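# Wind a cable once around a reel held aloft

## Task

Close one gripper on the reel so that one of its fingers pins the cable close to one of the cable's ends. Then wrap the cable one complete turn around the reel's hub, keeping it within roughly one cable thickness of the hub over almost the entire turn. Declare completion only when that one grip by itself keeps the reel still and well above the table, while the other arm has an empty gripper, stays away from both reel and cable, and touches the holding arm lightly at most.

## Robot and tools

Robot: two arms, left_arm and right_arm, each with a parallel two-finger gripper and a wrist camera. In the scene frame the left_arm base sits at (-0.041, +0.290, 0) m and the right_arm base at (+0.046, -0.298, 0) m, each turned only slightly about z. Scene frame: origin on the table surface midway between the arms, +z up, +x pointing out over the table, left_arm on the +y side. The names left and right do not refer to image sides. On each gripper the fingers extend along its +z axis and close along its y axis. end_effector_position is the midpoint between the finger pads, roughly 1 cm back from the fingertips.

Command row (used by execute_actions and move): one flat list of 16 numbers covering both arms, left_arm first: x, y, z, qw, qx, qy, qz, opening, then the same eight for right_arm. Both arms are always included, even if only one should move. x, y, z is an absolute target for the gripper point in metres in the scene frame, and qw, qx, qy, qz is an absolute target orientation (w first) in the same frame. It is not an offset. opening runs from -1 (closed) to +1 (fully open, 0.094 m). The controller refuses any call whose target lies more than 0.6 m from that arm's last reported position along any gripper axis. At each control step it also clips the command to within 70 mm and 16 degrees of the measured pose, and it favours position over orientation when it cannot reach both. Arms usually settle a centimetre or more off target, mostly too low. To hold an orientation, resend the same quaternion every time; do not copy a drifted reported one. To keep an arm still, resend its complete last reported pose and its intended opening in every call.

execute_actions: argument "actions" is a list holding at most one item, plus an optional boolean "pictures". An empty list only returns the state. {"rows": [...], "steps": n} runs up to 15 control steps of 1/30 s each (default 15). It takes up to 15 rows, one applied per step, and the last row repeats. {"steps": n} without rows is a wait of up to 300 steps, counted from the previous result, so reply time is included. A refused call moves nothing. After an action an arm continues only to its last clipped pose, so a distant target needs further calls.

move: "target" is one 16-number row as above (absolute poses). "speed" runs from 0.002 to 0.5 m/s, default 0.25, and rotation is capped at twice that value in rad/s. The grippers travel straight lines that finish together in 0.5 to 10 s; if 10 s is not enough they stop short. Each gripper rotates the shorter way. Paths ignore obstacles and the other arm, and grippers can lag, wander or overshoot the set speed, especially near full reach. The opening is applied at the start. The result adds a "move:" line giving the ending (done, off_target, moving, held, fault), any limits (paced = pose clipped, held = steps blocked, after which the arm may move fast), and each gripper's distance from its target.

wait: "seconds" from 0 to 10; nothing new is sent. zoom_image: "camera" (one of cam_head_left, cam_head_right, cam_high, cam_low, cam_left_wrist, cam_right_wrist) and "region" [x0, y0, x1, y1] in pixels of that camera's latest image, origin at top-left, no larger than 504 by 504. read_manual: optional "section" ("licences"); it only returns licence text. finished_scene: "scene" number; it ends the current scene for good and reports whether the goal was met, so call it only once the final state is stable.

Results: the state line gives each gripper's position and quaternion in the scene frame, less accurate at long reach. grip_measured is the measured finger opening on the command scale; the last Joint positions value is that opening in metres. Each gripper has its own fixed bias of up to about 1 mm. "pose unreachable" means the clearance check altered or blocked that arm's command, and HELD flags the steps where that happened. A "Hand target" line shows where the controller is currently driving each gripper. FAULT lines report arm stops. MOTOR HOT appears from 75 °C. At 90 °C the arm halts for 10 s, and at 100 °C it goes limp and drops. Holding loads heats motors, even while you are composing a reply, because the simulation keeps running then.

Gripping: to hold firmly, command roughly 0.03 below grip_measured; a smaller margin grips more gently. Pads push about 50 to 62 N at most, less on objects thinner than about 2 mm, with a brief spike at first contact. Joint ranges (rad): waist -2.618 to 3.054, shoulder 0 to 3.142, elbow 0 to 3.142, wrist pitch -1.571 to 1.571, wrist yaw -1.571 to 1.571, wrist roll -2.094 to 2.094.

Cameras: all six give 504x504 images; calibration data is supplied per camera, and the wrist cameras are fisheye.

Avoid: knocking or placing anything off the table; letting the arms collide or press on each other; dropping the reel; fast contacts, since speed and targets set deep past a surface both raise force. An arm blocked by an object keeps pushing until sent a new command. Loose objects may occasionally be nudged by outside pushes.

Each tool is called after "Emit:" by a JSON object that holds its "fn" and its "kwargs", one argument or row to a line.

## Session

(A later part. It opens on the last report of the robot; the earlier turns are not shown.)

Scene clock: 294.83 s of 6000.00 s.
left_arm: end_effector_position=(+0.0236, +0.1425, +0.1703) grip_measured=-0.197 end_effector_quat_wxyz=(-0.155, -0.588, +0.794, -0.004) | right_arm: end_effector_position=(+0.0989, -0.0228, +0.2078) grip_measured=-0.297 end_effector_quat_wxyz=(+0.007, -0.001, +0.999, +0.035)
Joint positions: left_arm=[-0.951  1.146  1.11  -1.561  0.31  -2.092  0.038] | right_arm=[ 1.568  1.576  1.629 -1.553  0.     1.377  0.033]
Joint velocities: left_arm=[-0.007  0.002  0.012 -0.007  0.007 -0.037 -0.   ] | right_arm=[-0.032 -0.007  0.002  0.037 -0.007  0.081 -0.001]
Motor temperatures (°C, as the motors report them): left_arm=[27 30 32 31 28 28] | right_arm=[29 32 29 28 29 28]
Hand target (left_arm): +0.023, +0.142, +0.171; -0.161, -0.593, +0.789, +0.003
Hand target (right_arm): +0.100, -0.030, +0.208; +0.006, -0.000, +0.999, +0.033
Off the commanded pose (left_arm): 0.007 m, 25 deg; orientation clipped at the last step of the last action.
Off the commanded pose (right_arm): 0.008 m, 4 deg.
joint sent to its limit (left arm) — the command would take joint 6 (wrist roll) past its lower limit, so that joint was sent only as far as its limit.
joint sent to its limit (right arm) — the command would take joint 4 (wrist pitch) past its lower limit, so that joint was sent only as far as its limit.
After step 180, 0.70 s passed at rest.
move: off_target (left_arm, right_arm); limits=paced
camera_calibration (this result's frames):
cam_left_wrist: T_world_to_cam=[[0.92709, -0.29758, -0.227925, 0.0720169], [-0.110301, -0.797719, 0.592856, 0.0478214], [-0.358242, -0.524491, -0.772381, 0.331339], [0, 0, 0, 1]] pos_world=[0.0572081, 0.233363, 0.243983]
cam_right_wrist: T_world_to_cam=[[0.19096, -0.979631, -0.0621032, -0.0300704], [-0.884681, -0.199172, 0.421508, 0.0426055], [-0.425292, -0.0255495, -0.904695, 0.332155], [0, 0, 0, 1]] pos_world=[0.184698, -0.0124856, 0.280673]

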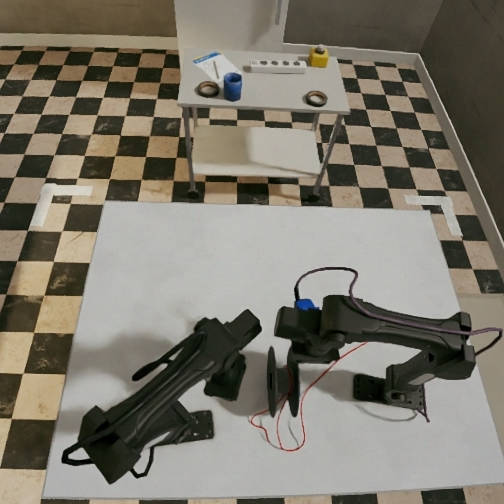

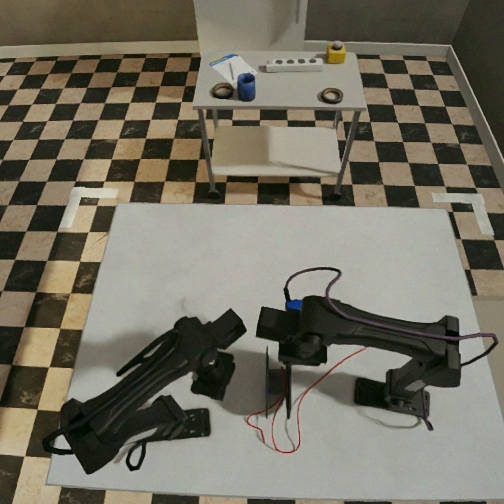

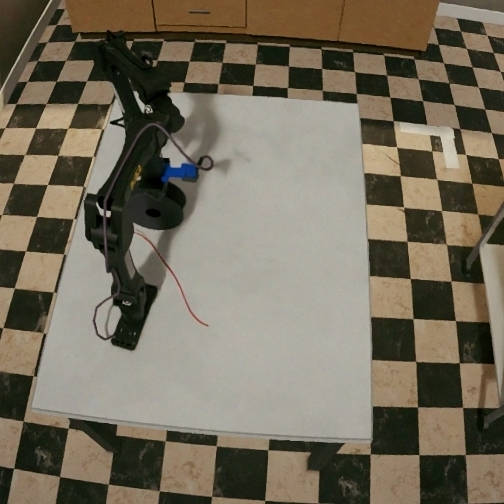

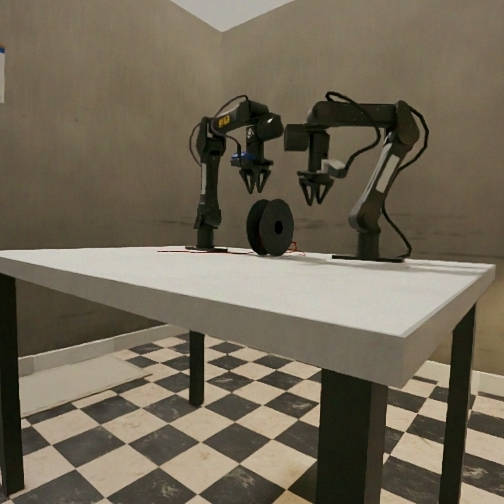

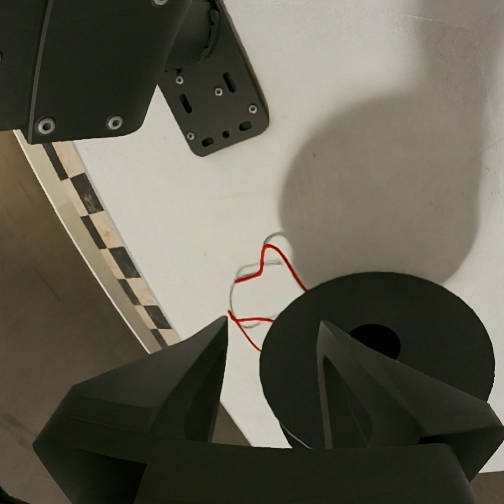

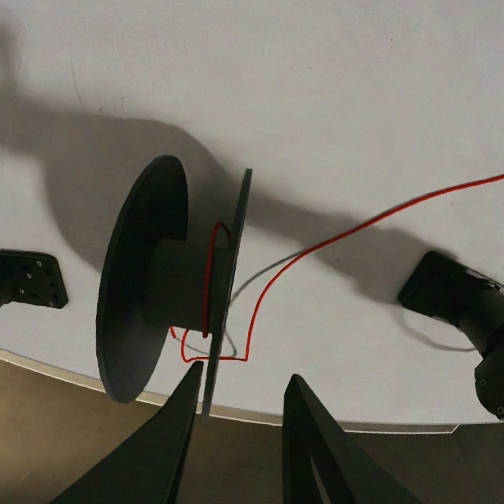

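Emit:
{"fn": "move", "kwargs": {
  "target": [-0.055,0.09,0.12,0,0.924,0.383,0,-0.3,0.095,-0.022,0.19,0,0,1,0,-0.3],
  "speed": 0.4
}}

Emit:
{"fn": "move", "kwargs": {
  "target": [-0.057,0.05,0.07,0,1,0,0,-0.3,0.095,-0.022,0.15,0,0,1,0,-0.3],
  "speed": 0.15
}}

Scene clock: 305.17 s of 6000.00 s.
left_arm: end_effector_position=(-0.0147, +0.1229, +0.1455) grip_measured=-0.297 end_effector_quat_wxyz=(+0.440, +0.690, -0.574, -0.026) | right_arm: end_effector_position=(+0.0984, -0.0194, +0.1976) grip_measured=-0.297 end_effector_quat_wxyz=(+0.003, +0.001, +1.000, +0.016)
Joint positions: left_arm=[-0.62   1.146  0.754 -1.502  0.87  -2.092  0.033] | right_arm=[ 1.572  1.615  1.629 -1.553  0.     1.384  0.033]
Joint velocities: left_arm=[ 0.007  0.007  0.002 -0.037 -0.051  0.007  0.001] | right_arm=[ 0.032 -0.017  0.007 -0.037 -0.007  0.051 -0.   ]
Motor temperatures (°C, as the motors report them): left_arm=[27 30 32 31 28 28] | right_arm=[29 32 29 28 29 28]
Hand target (left_arm): -0.014, +0.122, +0.146; +0.441, +0.689, -0.574, -0.024
Hand target (right_arm): +0.095, -0.022, +0.190; -0.001, -0.000, +1.000, +0.000
Off the commanded pose (left_arm): 0.058 m, 131 deg; orientation clipped at the last step of the last action.
Off the commanded pose (right_arm): 0.009 m, 2 deg.
After step 180, 0.63 s passed at rest.
move: held (left_arm); limits=paced,held; held on 56 of 111 steps (left_arm), including the last (left_arm)
pose unreachable (left arm): on one or more control steps of this call this arm could not follow its commanded pose, so it was not sent that pose on those steps. On the call's last step it was still not sent that pose. It may still have moved: this result reports where it is.
cause: the commanded pose would bring two parts of the arm too close to each other (its upper arm (the part past joint 2) and its wrist camera, with joints 3 (elbow) to 6 (wrist roll) between them).
camera_calibration (this result's frames):
cam_left_wrist: T_world_to_cam=[[0.734252, -0.0572459, -0.676459, 0.1289], [0.552224, -0.529217, 0.644188, 0.0119975], [-0.394871, -0.846553, -0.356966, 0.266821], [0, 0, 0, 1]] pos_world=[0.00408926, 0.239606, 0.174713]
cam_right_wrist: T_world_to_cam=[[0.18726, -0.981962, -0.026159, -0.0340271], [-0.882017, -0.179803, 0.435566, 0.044436], [-0.432412, -0.0584912, -0.899777, 0.321881], [0, 0, 0, 1]] pos_world=[0.184751, -0.00659631, 0.269377]

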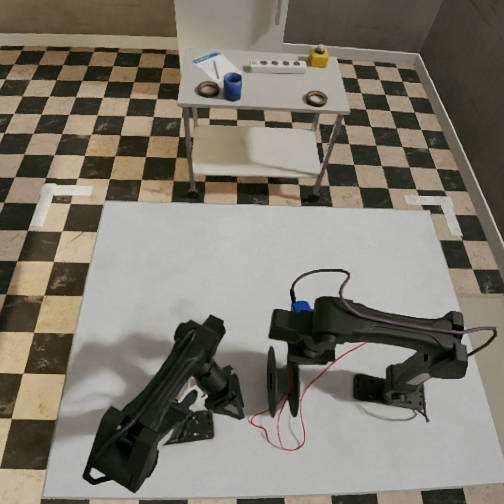

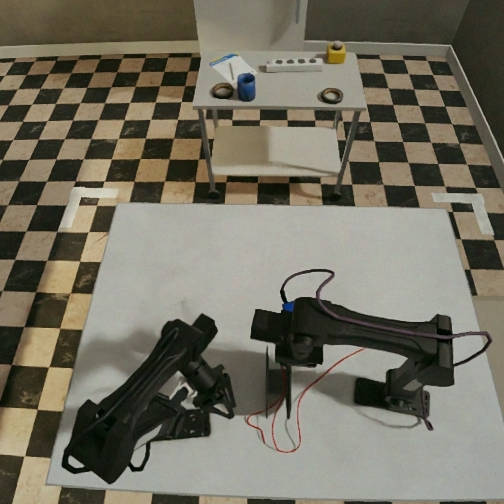

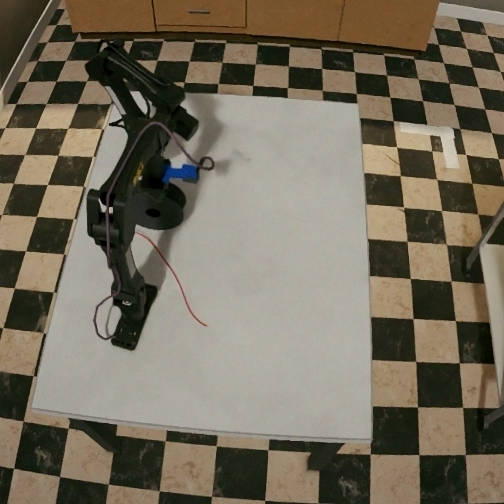

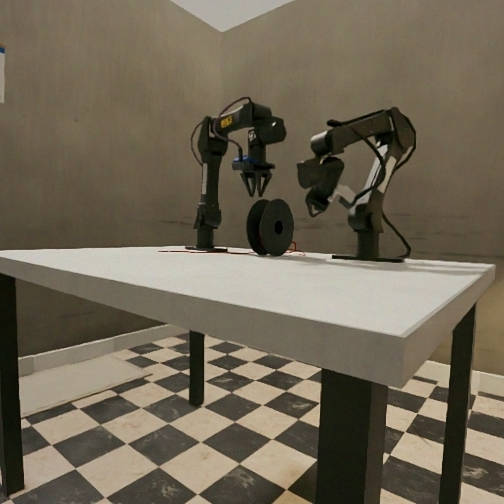

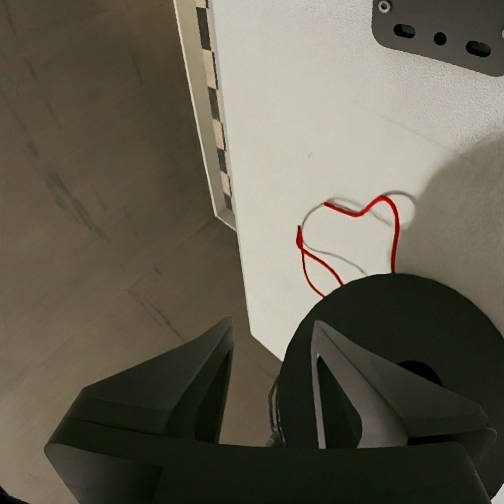

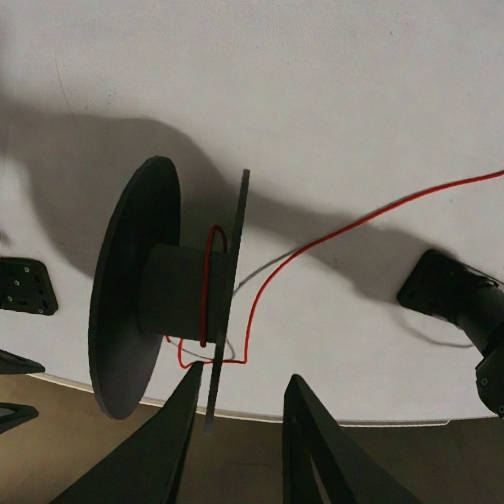

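Scene clock: 311.07 s of 6000.00 s.
left_arm: end_effector_position=(-0.0148, +0.1217, +0.1438) grip_measured=-0.297 end_effector_quat_wxyz=(+0.444, +0.689, -0.573, -0.023) | right_arm: end_effector_position=(+0.0984, -0.0195, +0.1522) grip_measured=-0.297 end_effector_quat_wxyz=(+0.000, +0.001, +1.000, +0.001)
Joint positions: left_arm=[-0.62   1.146  0.743 -1.489  0.879 -2.092  0.033] | right_arm=[ 1.572  1.615  1.447 -1.401  0.     1.384  0.033]
Joint velocities: left_arm=[ 0.007 -0.022 -0.017 -0.11   0.007 -0.037  0.001] | right_arm=[ 0.012  0.002 -0.007 -0.007  0.007 -0.022 -0.001]
Motor temperatures (°C, as the motors report them): left_arm=[27 30 31 30 28 28] | right_arm=[29 32 29 27 29 28]
Hand target (left_arm): -0.015, +0.121, +0.144; +0.445, +0.689, -0.572, -0.022
Hand target (right_arm): +0.095, -0.021, +0.150; -0.000, -0.000, +1.000, -0.000
Off the commanded pose (left_arm): 0.111 m, 93 deg; position and orientation clipped at the last step of the last action.
Off the commanded pose (right_arm): 0.005 m, 0 deg.
move: held (left_arm); limits=paced,held; held on 159 of 170 steps (left_arm), including the last (left_arm)
pose unreachable (left arm): on one or more control steps of this call this arm could not follow its commanded pose, so it was not sent that pose on those steps. On the call's last step it was still not sent that pose. It may still have moved: this result reports where it is.
cause: the commanded pose would bring two parts of the arm too close to each other (its upper arm (the part past joint 2) and its wrist camera, with joints 3 (elbow) to 6 (wrist roll) between them).
camera_calibration (this result's frames):
cam_left_wrist: T_world_to_cam=[[0.733147, -0.0612798, -0.677303, 0.128385], [0.555038, -0.521574, 0.647992, 0.0110891], [-0.392973, -0.851003, -0.348378, 0.264518], [0, 0, 0, 1]] pos_world=[0.00366843, 0.238757, 0.171922]
cam_right_wrist: T_world_to_cam=[[0.187191, -0.982321, 0.00222256, -0.0396357], [-0.879506, -0.16659, 0.445777, 0.0626488], [-0.437526, -0.0854004, -0.895141, 0.280252], [0, 0, 0, 1]] pos_world=[0.185137, -0.00456469, 0.223025]

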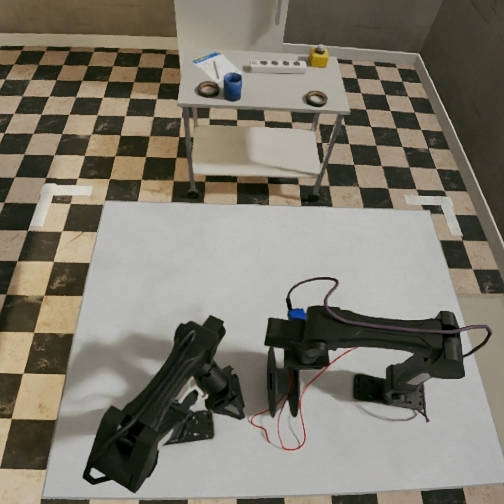

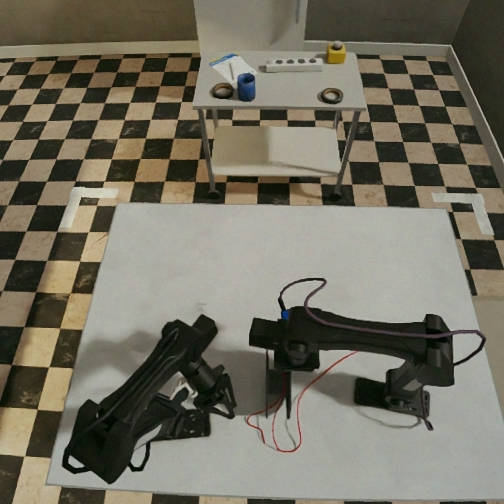

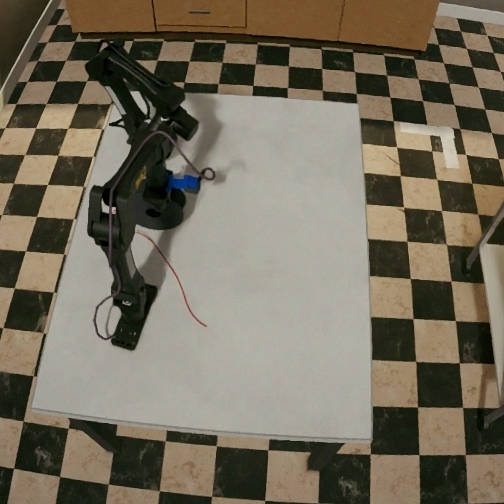

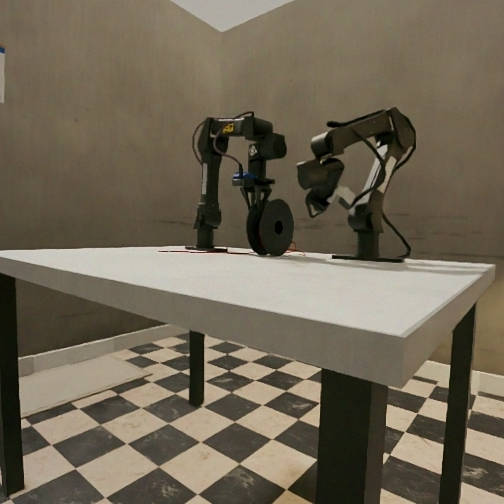

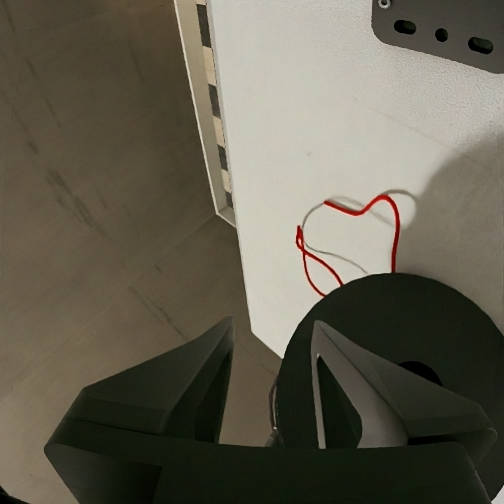

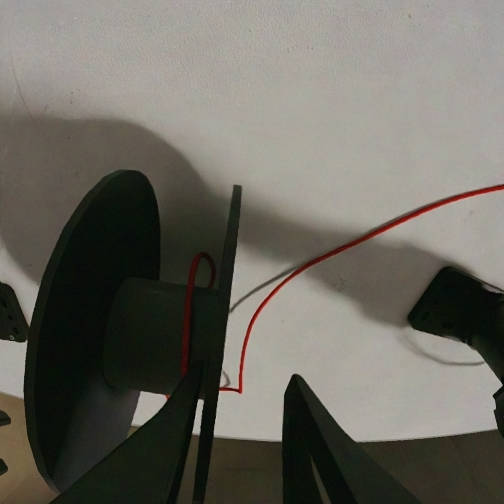

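Emit:
{"fn": "move", "kwargs": {
  "target": [0.04,0.17,0.15,0,0,1,0,-0.3,0.095,-0.022,0.148,0,0,1,0,-0.97],
  "speed": 0.4
}}

Emit:
{"fn": "move", "kwargs": {
  "target": [-0.04,0.11,0.12,0,0.8,0.6,0,-0.3,0.095,-0.022,0.148,0,0,1,0,-0.97],
  "speed": 0.4
}}

Emit:
{"fn": "move", "kwargs": {
  "target": [-0.057,0.05,0.06,0,1,0,0,-0.3,0.095,-0.022,0.148,0,0,1,0,-0.97]
}}

Scene clock: 316.70 s of 6000.00 s.
left_arm: end_effector_position=(+0.0206, +0.1569, +0.1362) grip_measured=-0.297 end_effector_quat_wxyz=(-0.185, -0.287, +0.940, +0.021) | right_arm: end_effector_position=(+0.0987, -0.0157, +0.1523) grip_measured=-0.939 end_effector_quat_wxyz=(+0.000, +0.002, +1.000, +0.009)
Joint positions: left_arm=[-0.903  1.254  1.018 -1.557  0.304 -1.332  0.033] | right_arm=[ 1.572  1.615  1.447 -1.386 -0.002  1.386  0.003]
Joint velocities: left_arm=[-0.017 -0.007 -0.022 -0.007 -0.022 -0.022 -0.   ] | right_arm=[ 0.007  0.012  0.002 -0.037 -0.007  0.037 -0.001]
Motor temperatures (°C, as the motors report them): left_arm=[27 30 31 30 28 28] | right_arm=[29 31 29 27 29 28]
Hand target (left_arm): +0.021, +0.157, +0.136; -0.185, -0.287, +0.939, +0.021
Hand target (right_arm): +0.095, -0.022, +0.148; -0.000, +0.000, +1.000, +0.000
Off the commanded pose (left_arm): 0.027 m, 40 deg; orientation clipped at the last step of the last action.
Off the commanded pose (right_arm): 0.008 m, 1 deg.
move: held (left_arm); limits=paced,held; held on 26 of 83 steps (left_arm), including the last (left_arm)
pose unreachable (left arm): on one or more control steps of this call this arm could not follow its commanded pose, so it was not sent that pose on those steps. On the call's last step it was still not sent that pose. It may still have moved: this result reports where it is.
cause: the commanded pose would bring a part of the arm too close to another arm (this arm's wrist (the part past joint 4) and the other arm's wrist (the part past joint 4)).
camera_calibration (this result's frames):
cam_left_wrist: T_world_to_cam=[[0.529593, -0.824643, -0.198733, 0.158197], [-0.546255, -0.510792, 0.66385, 0.0335398], [-0.648951, -0.243012, -0.720977, 0.266301], [0, 0, 0, 1]] pos_world=[0.107358, 0.212302, 0.201171]
cam_right_wrist: T_world_to_cam=[[0.184968, -0.982659, -0.012958, -0.0334531], [-0.879982, -0.171483, 0.442974, 0.0639247], [-0.437514, -0.0705334, -0.896441, 0.281273], [0, 0, 0, 1]] pos_world=[0.185501, -0.00207184, 0.223395]

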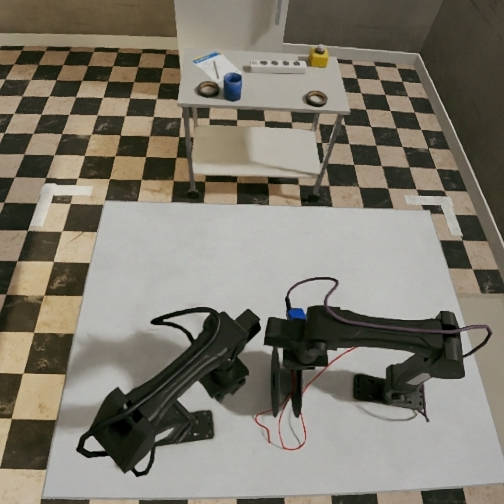

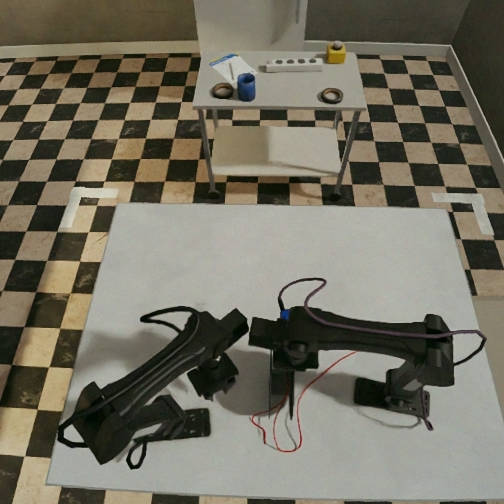

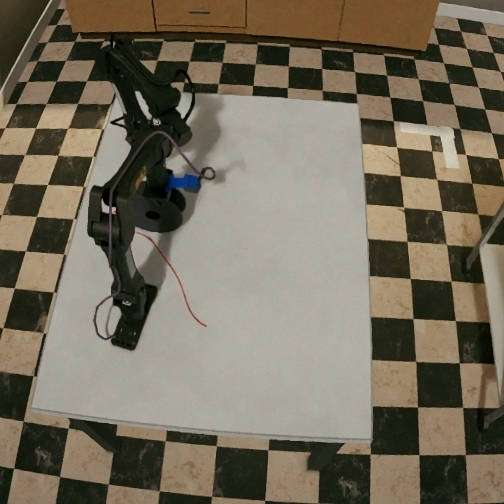

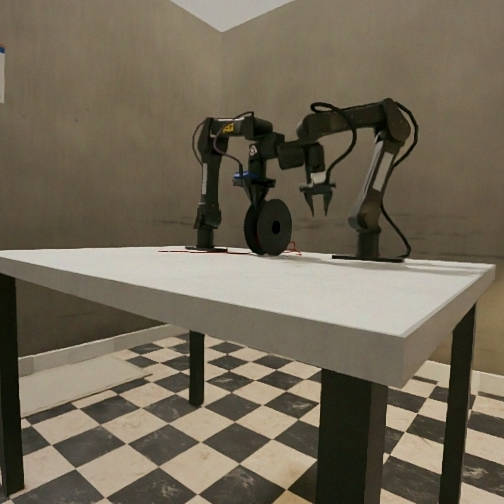

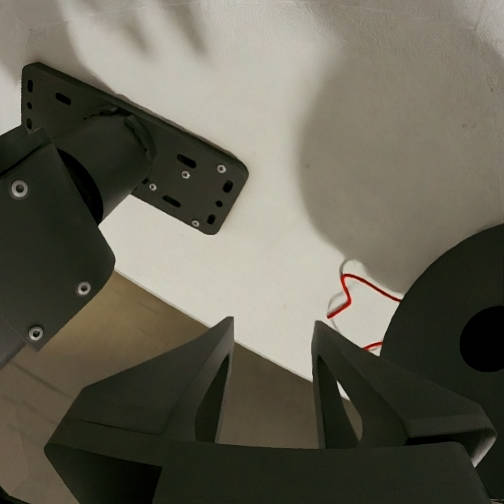

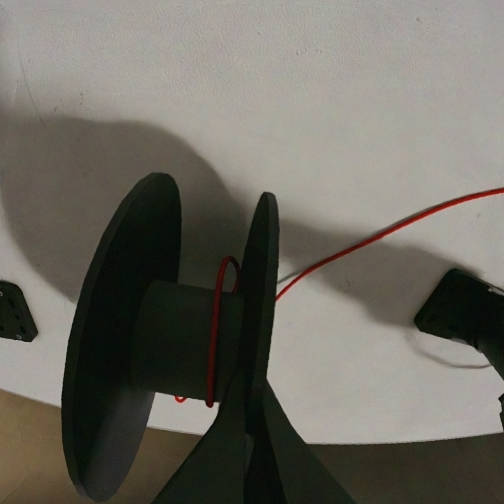

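Scene clock: 320.40 s of 6000.00 s.
left_arm: end_effector_position=(+0.0191, +0.1563, +0.1361) grip_measured=-0.297 end_effector_quat_wxyz=(-0.185, -0.271, +0.944, +0.020) | right_arm: end_effector_position=(+0.0987, -0.0157, +0.1523) grip_measured=-0.939 end_effector_quat_wxyz=(+0.000, +0.002, +1.000, +0.009)
Joint positions: left_arm=[-0.915  1.254  1.018 -1.557  0.304 -1.311  0.033] | right_arm=[ 1.572  1.615  1.447 -1.386 -0.002  1.386  0.003]
Joint velocities: left_arm=[ 0.002 -0.012  0.012  0.007 -0.007  0.007 -0.001] | right_arm=[-0.007 -0.002 -0.002  0.007 -0.066  0.007  0.   ]
Motor temperatures (°C, as the motors report them): left_arm=[27 30 31 30 28 28] | right_arm=[29 31 29 27 29 28]
Hand target (left_arm): +0.019, +0.157, +0.136; -0.185, -0.273, +0.944, +0.020
Hand target (right_arm): +0.095, -0.022, +0.148; -0.000, -0.000, +1.000, -0.000
Off the commanded pose (left_arm): 0.077 m, 139 deg; position and orientation clipped at the last step of the last action.
Off the commanded pose (right_arm): 0.008 m, 1 deg.
move: held (left_arm); limits=paced,held; held on 98 of 104 steps (left_arm), including the last (left_arm)
pose unreachable (left arm): on one or more control steps of this call this arm could not follow its commanded pose, so it was not sent that pose on those steps. On the call's last step it was still not sent that pose. It may still have moved: this result reports where it is.
cause: the commanded pose would bring a part of the arm too close to another arm (this arm's wrist (the part past joint 4) and the other arm's wrist (the part past joint 4)).
camera_calibration (this result's frames):
cam_left_wrist: T_world_to_cam=[[0.503394, -0.842507, -0.191773, 0.160815], [-0.56345, -0.488339, 0.66637, 0.0289122], [-0.655072, -0.227392, -0.720537, 0.262771], [0, 0, 0, 1]] pos_world=[0.107471, 0.209359, 0.20091]
cam_right_wrist: T_world_to_cam=[[0.184968, -0.982659, -0.012958, -0.0334531], [-0.879982, -0.171483, 0.442974, 0.0639247], [-0.437514, -0.0705334, -0.896441, 0.281273], [0, 0, 0, 1]] pos_world=[0.185501, -0.00207184, 0.223395]

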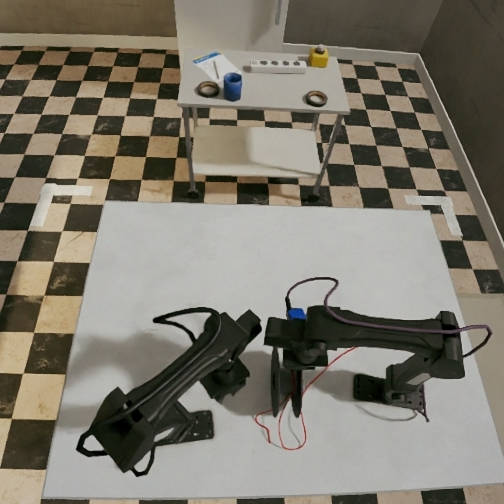

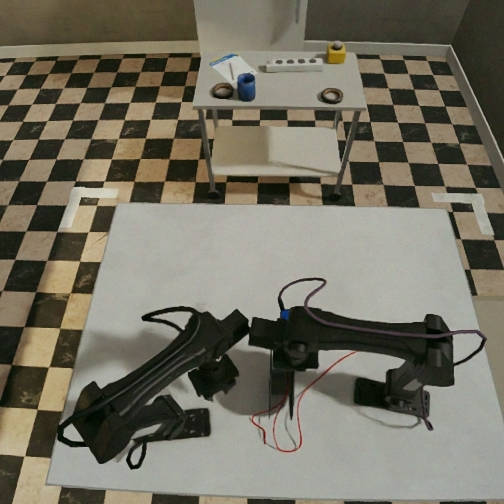

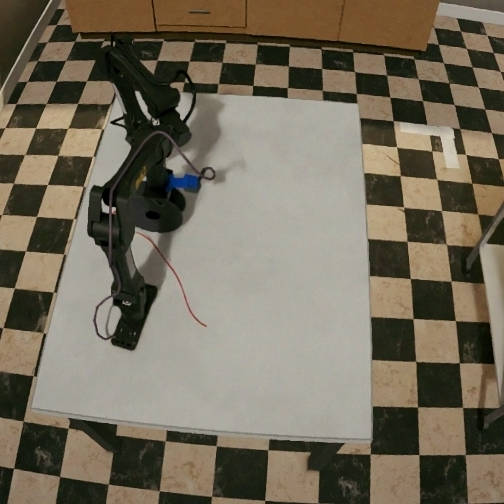

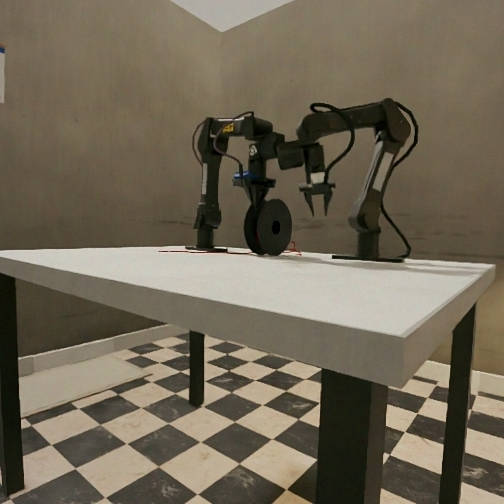

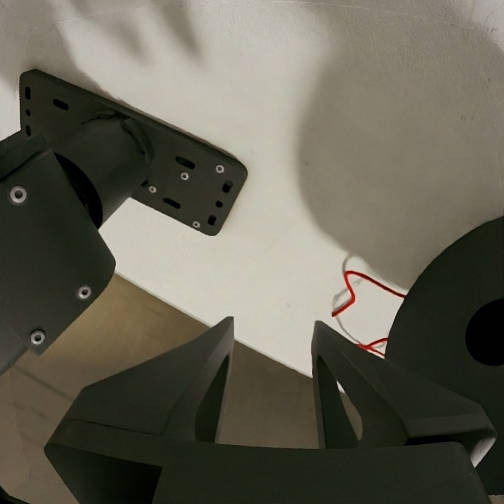

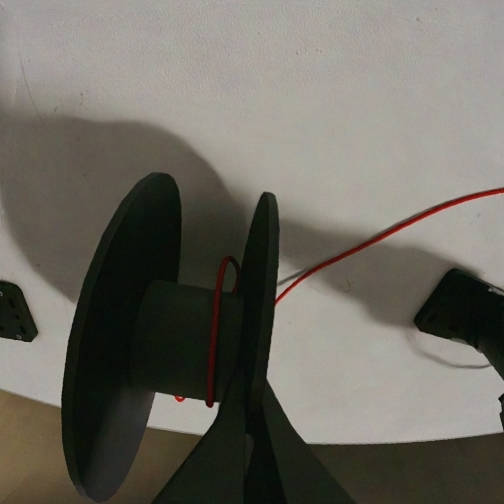

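Scene clock: 326.13 s of 6000.00 s.
left_arm: end_effector_position=(+0.0186, +0.1518, +0.1347) grip_measured=-0.297 end_effector_quat_wxyz=(-0.183, -0.317, +0.930, +0.024) | right_arm: end_effector_position=(+0.0987, -0.0157, +0.1523) grip_measured=-0.939 end_effector_quat_wxyz=(+0.000, +0.002, +1.000, +0.009)
Joint positions: left_arm=[-0.932  1.254  1.014 -1.538  0.311 -1.425  0.033] | right_arm=[ 1.572  1.615  1.447 -1.386 -0.002  1.386  0.003]
Joint velocities: left_arm=[-0.007  0.012  0.007  0.037 -0.051 -0.037 -0.   ] | right_arm=[ 0.002  0.002 -0.012 -0.037 -0.066  0.007  0.   ]
Motor temperatures (°C, as the motors report them): left_arm=[27 30 31 30 28 28] | right_arm=[29 31 29 27 29 28]
Hand target (left_arm): +0.019, +0.152, +0.135; -0.183, -0.316, +0.931, +0.023
Hand target (right_arm): +0.095, -0.022, +0.148; -0.000, -0.000, +1.000, -0.000
Off the commanded pose (left_arm): 0.147 m, 143 deg; position and orientation clipped at the last step of the last action.
Off the commanded pose (right_arm): 0.008 m, 1 deg.
move: held (left_arm); limits=paced,held; held on 155 of 165 steps (left_arm, right_arm), including the last (left_arm)
pose unreachable (left arm): on one or more control steps of this call this arm could not follow its commanded pose, so it was not sent that pose on those steps. On the call's last step it was still not sent that pose. It may still have moved: this result reports where it is.
cause: the commanded pose would bring a part of the arm too close to another arm (this arm's wrist (the part past joint 4) and the other arm's wrist (the part past joint 4)).
pose unreachable (right arm): on one or more control steps of this call this arm could not follow its commanded pose, so it was not sent that pose on those steps. It may still have moved: this result reports where it is.
cause: the commanded pose would bring a part of the arm too close to another arm (this arm's wrist (the part past joint 4) and the other arm's wrist (the part past joint 4)).
camera_calibration (this result's frames):
cam_left_wrist: T_world_to_cam=[[0.577851, -0.787849, -0.213031, 0.150164], [-0.514421, -0.554241, 0.654361, 0.0380709], [-0.633608, -0.268536, -0.725554, 0.266958], [0, 0, 0, 1]] pos_world=[0.101959, 0.211095, 0.20077]
cam_right_wrist: T_world_to_cam=[[0.184968, -0.982659, -0.012958, -0.0334531], [-0.879982, -0.171483, 0.442974, 0.0639247], [-0.437514, -0.0705334, -0.896441, 0.281273], [0, 0, 0, 1]] pos_world=[0.185501, -0.00207184, 0.223395]

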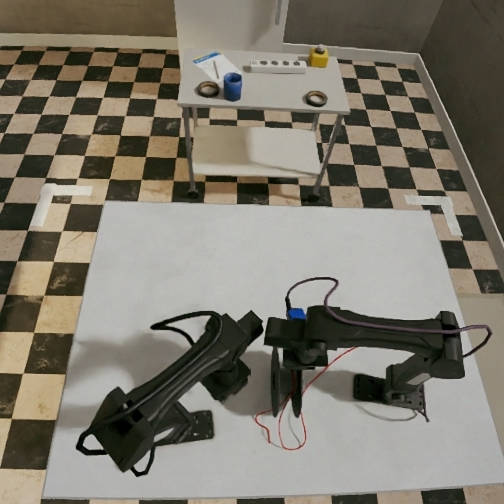

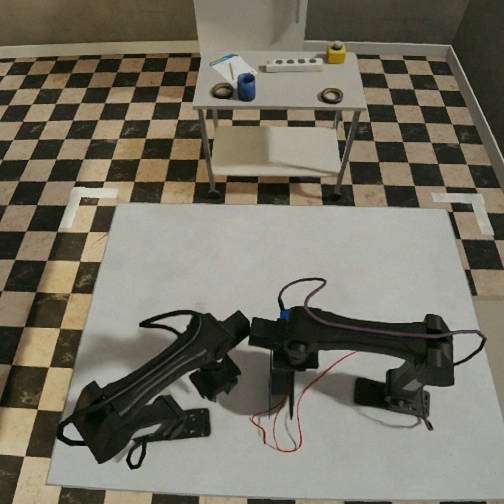

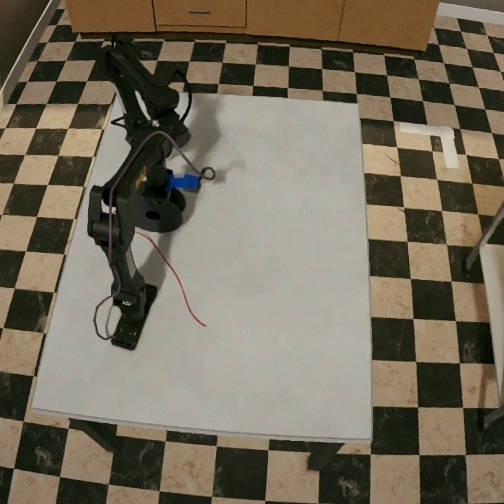

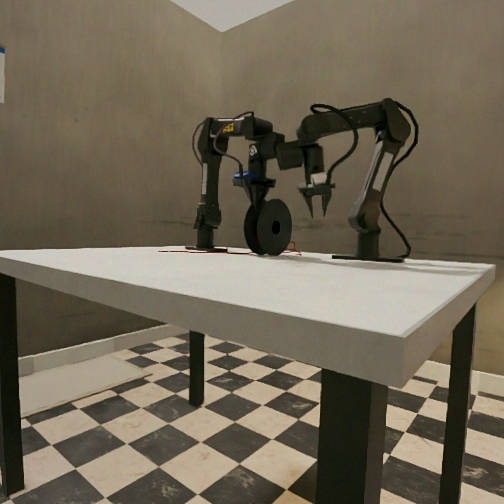

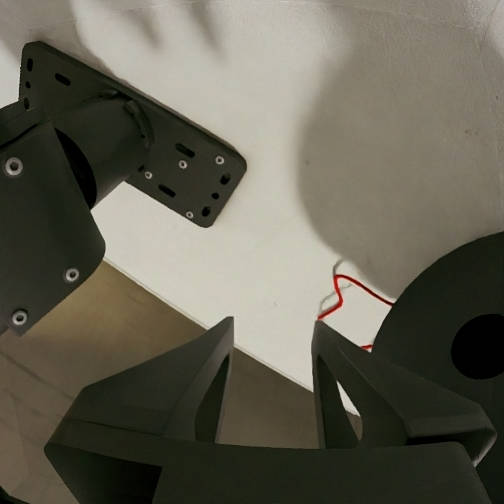

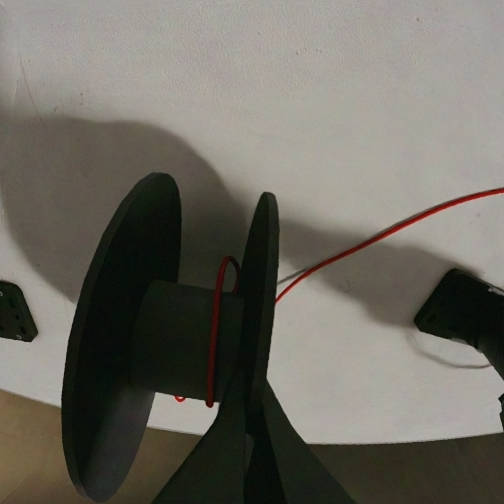

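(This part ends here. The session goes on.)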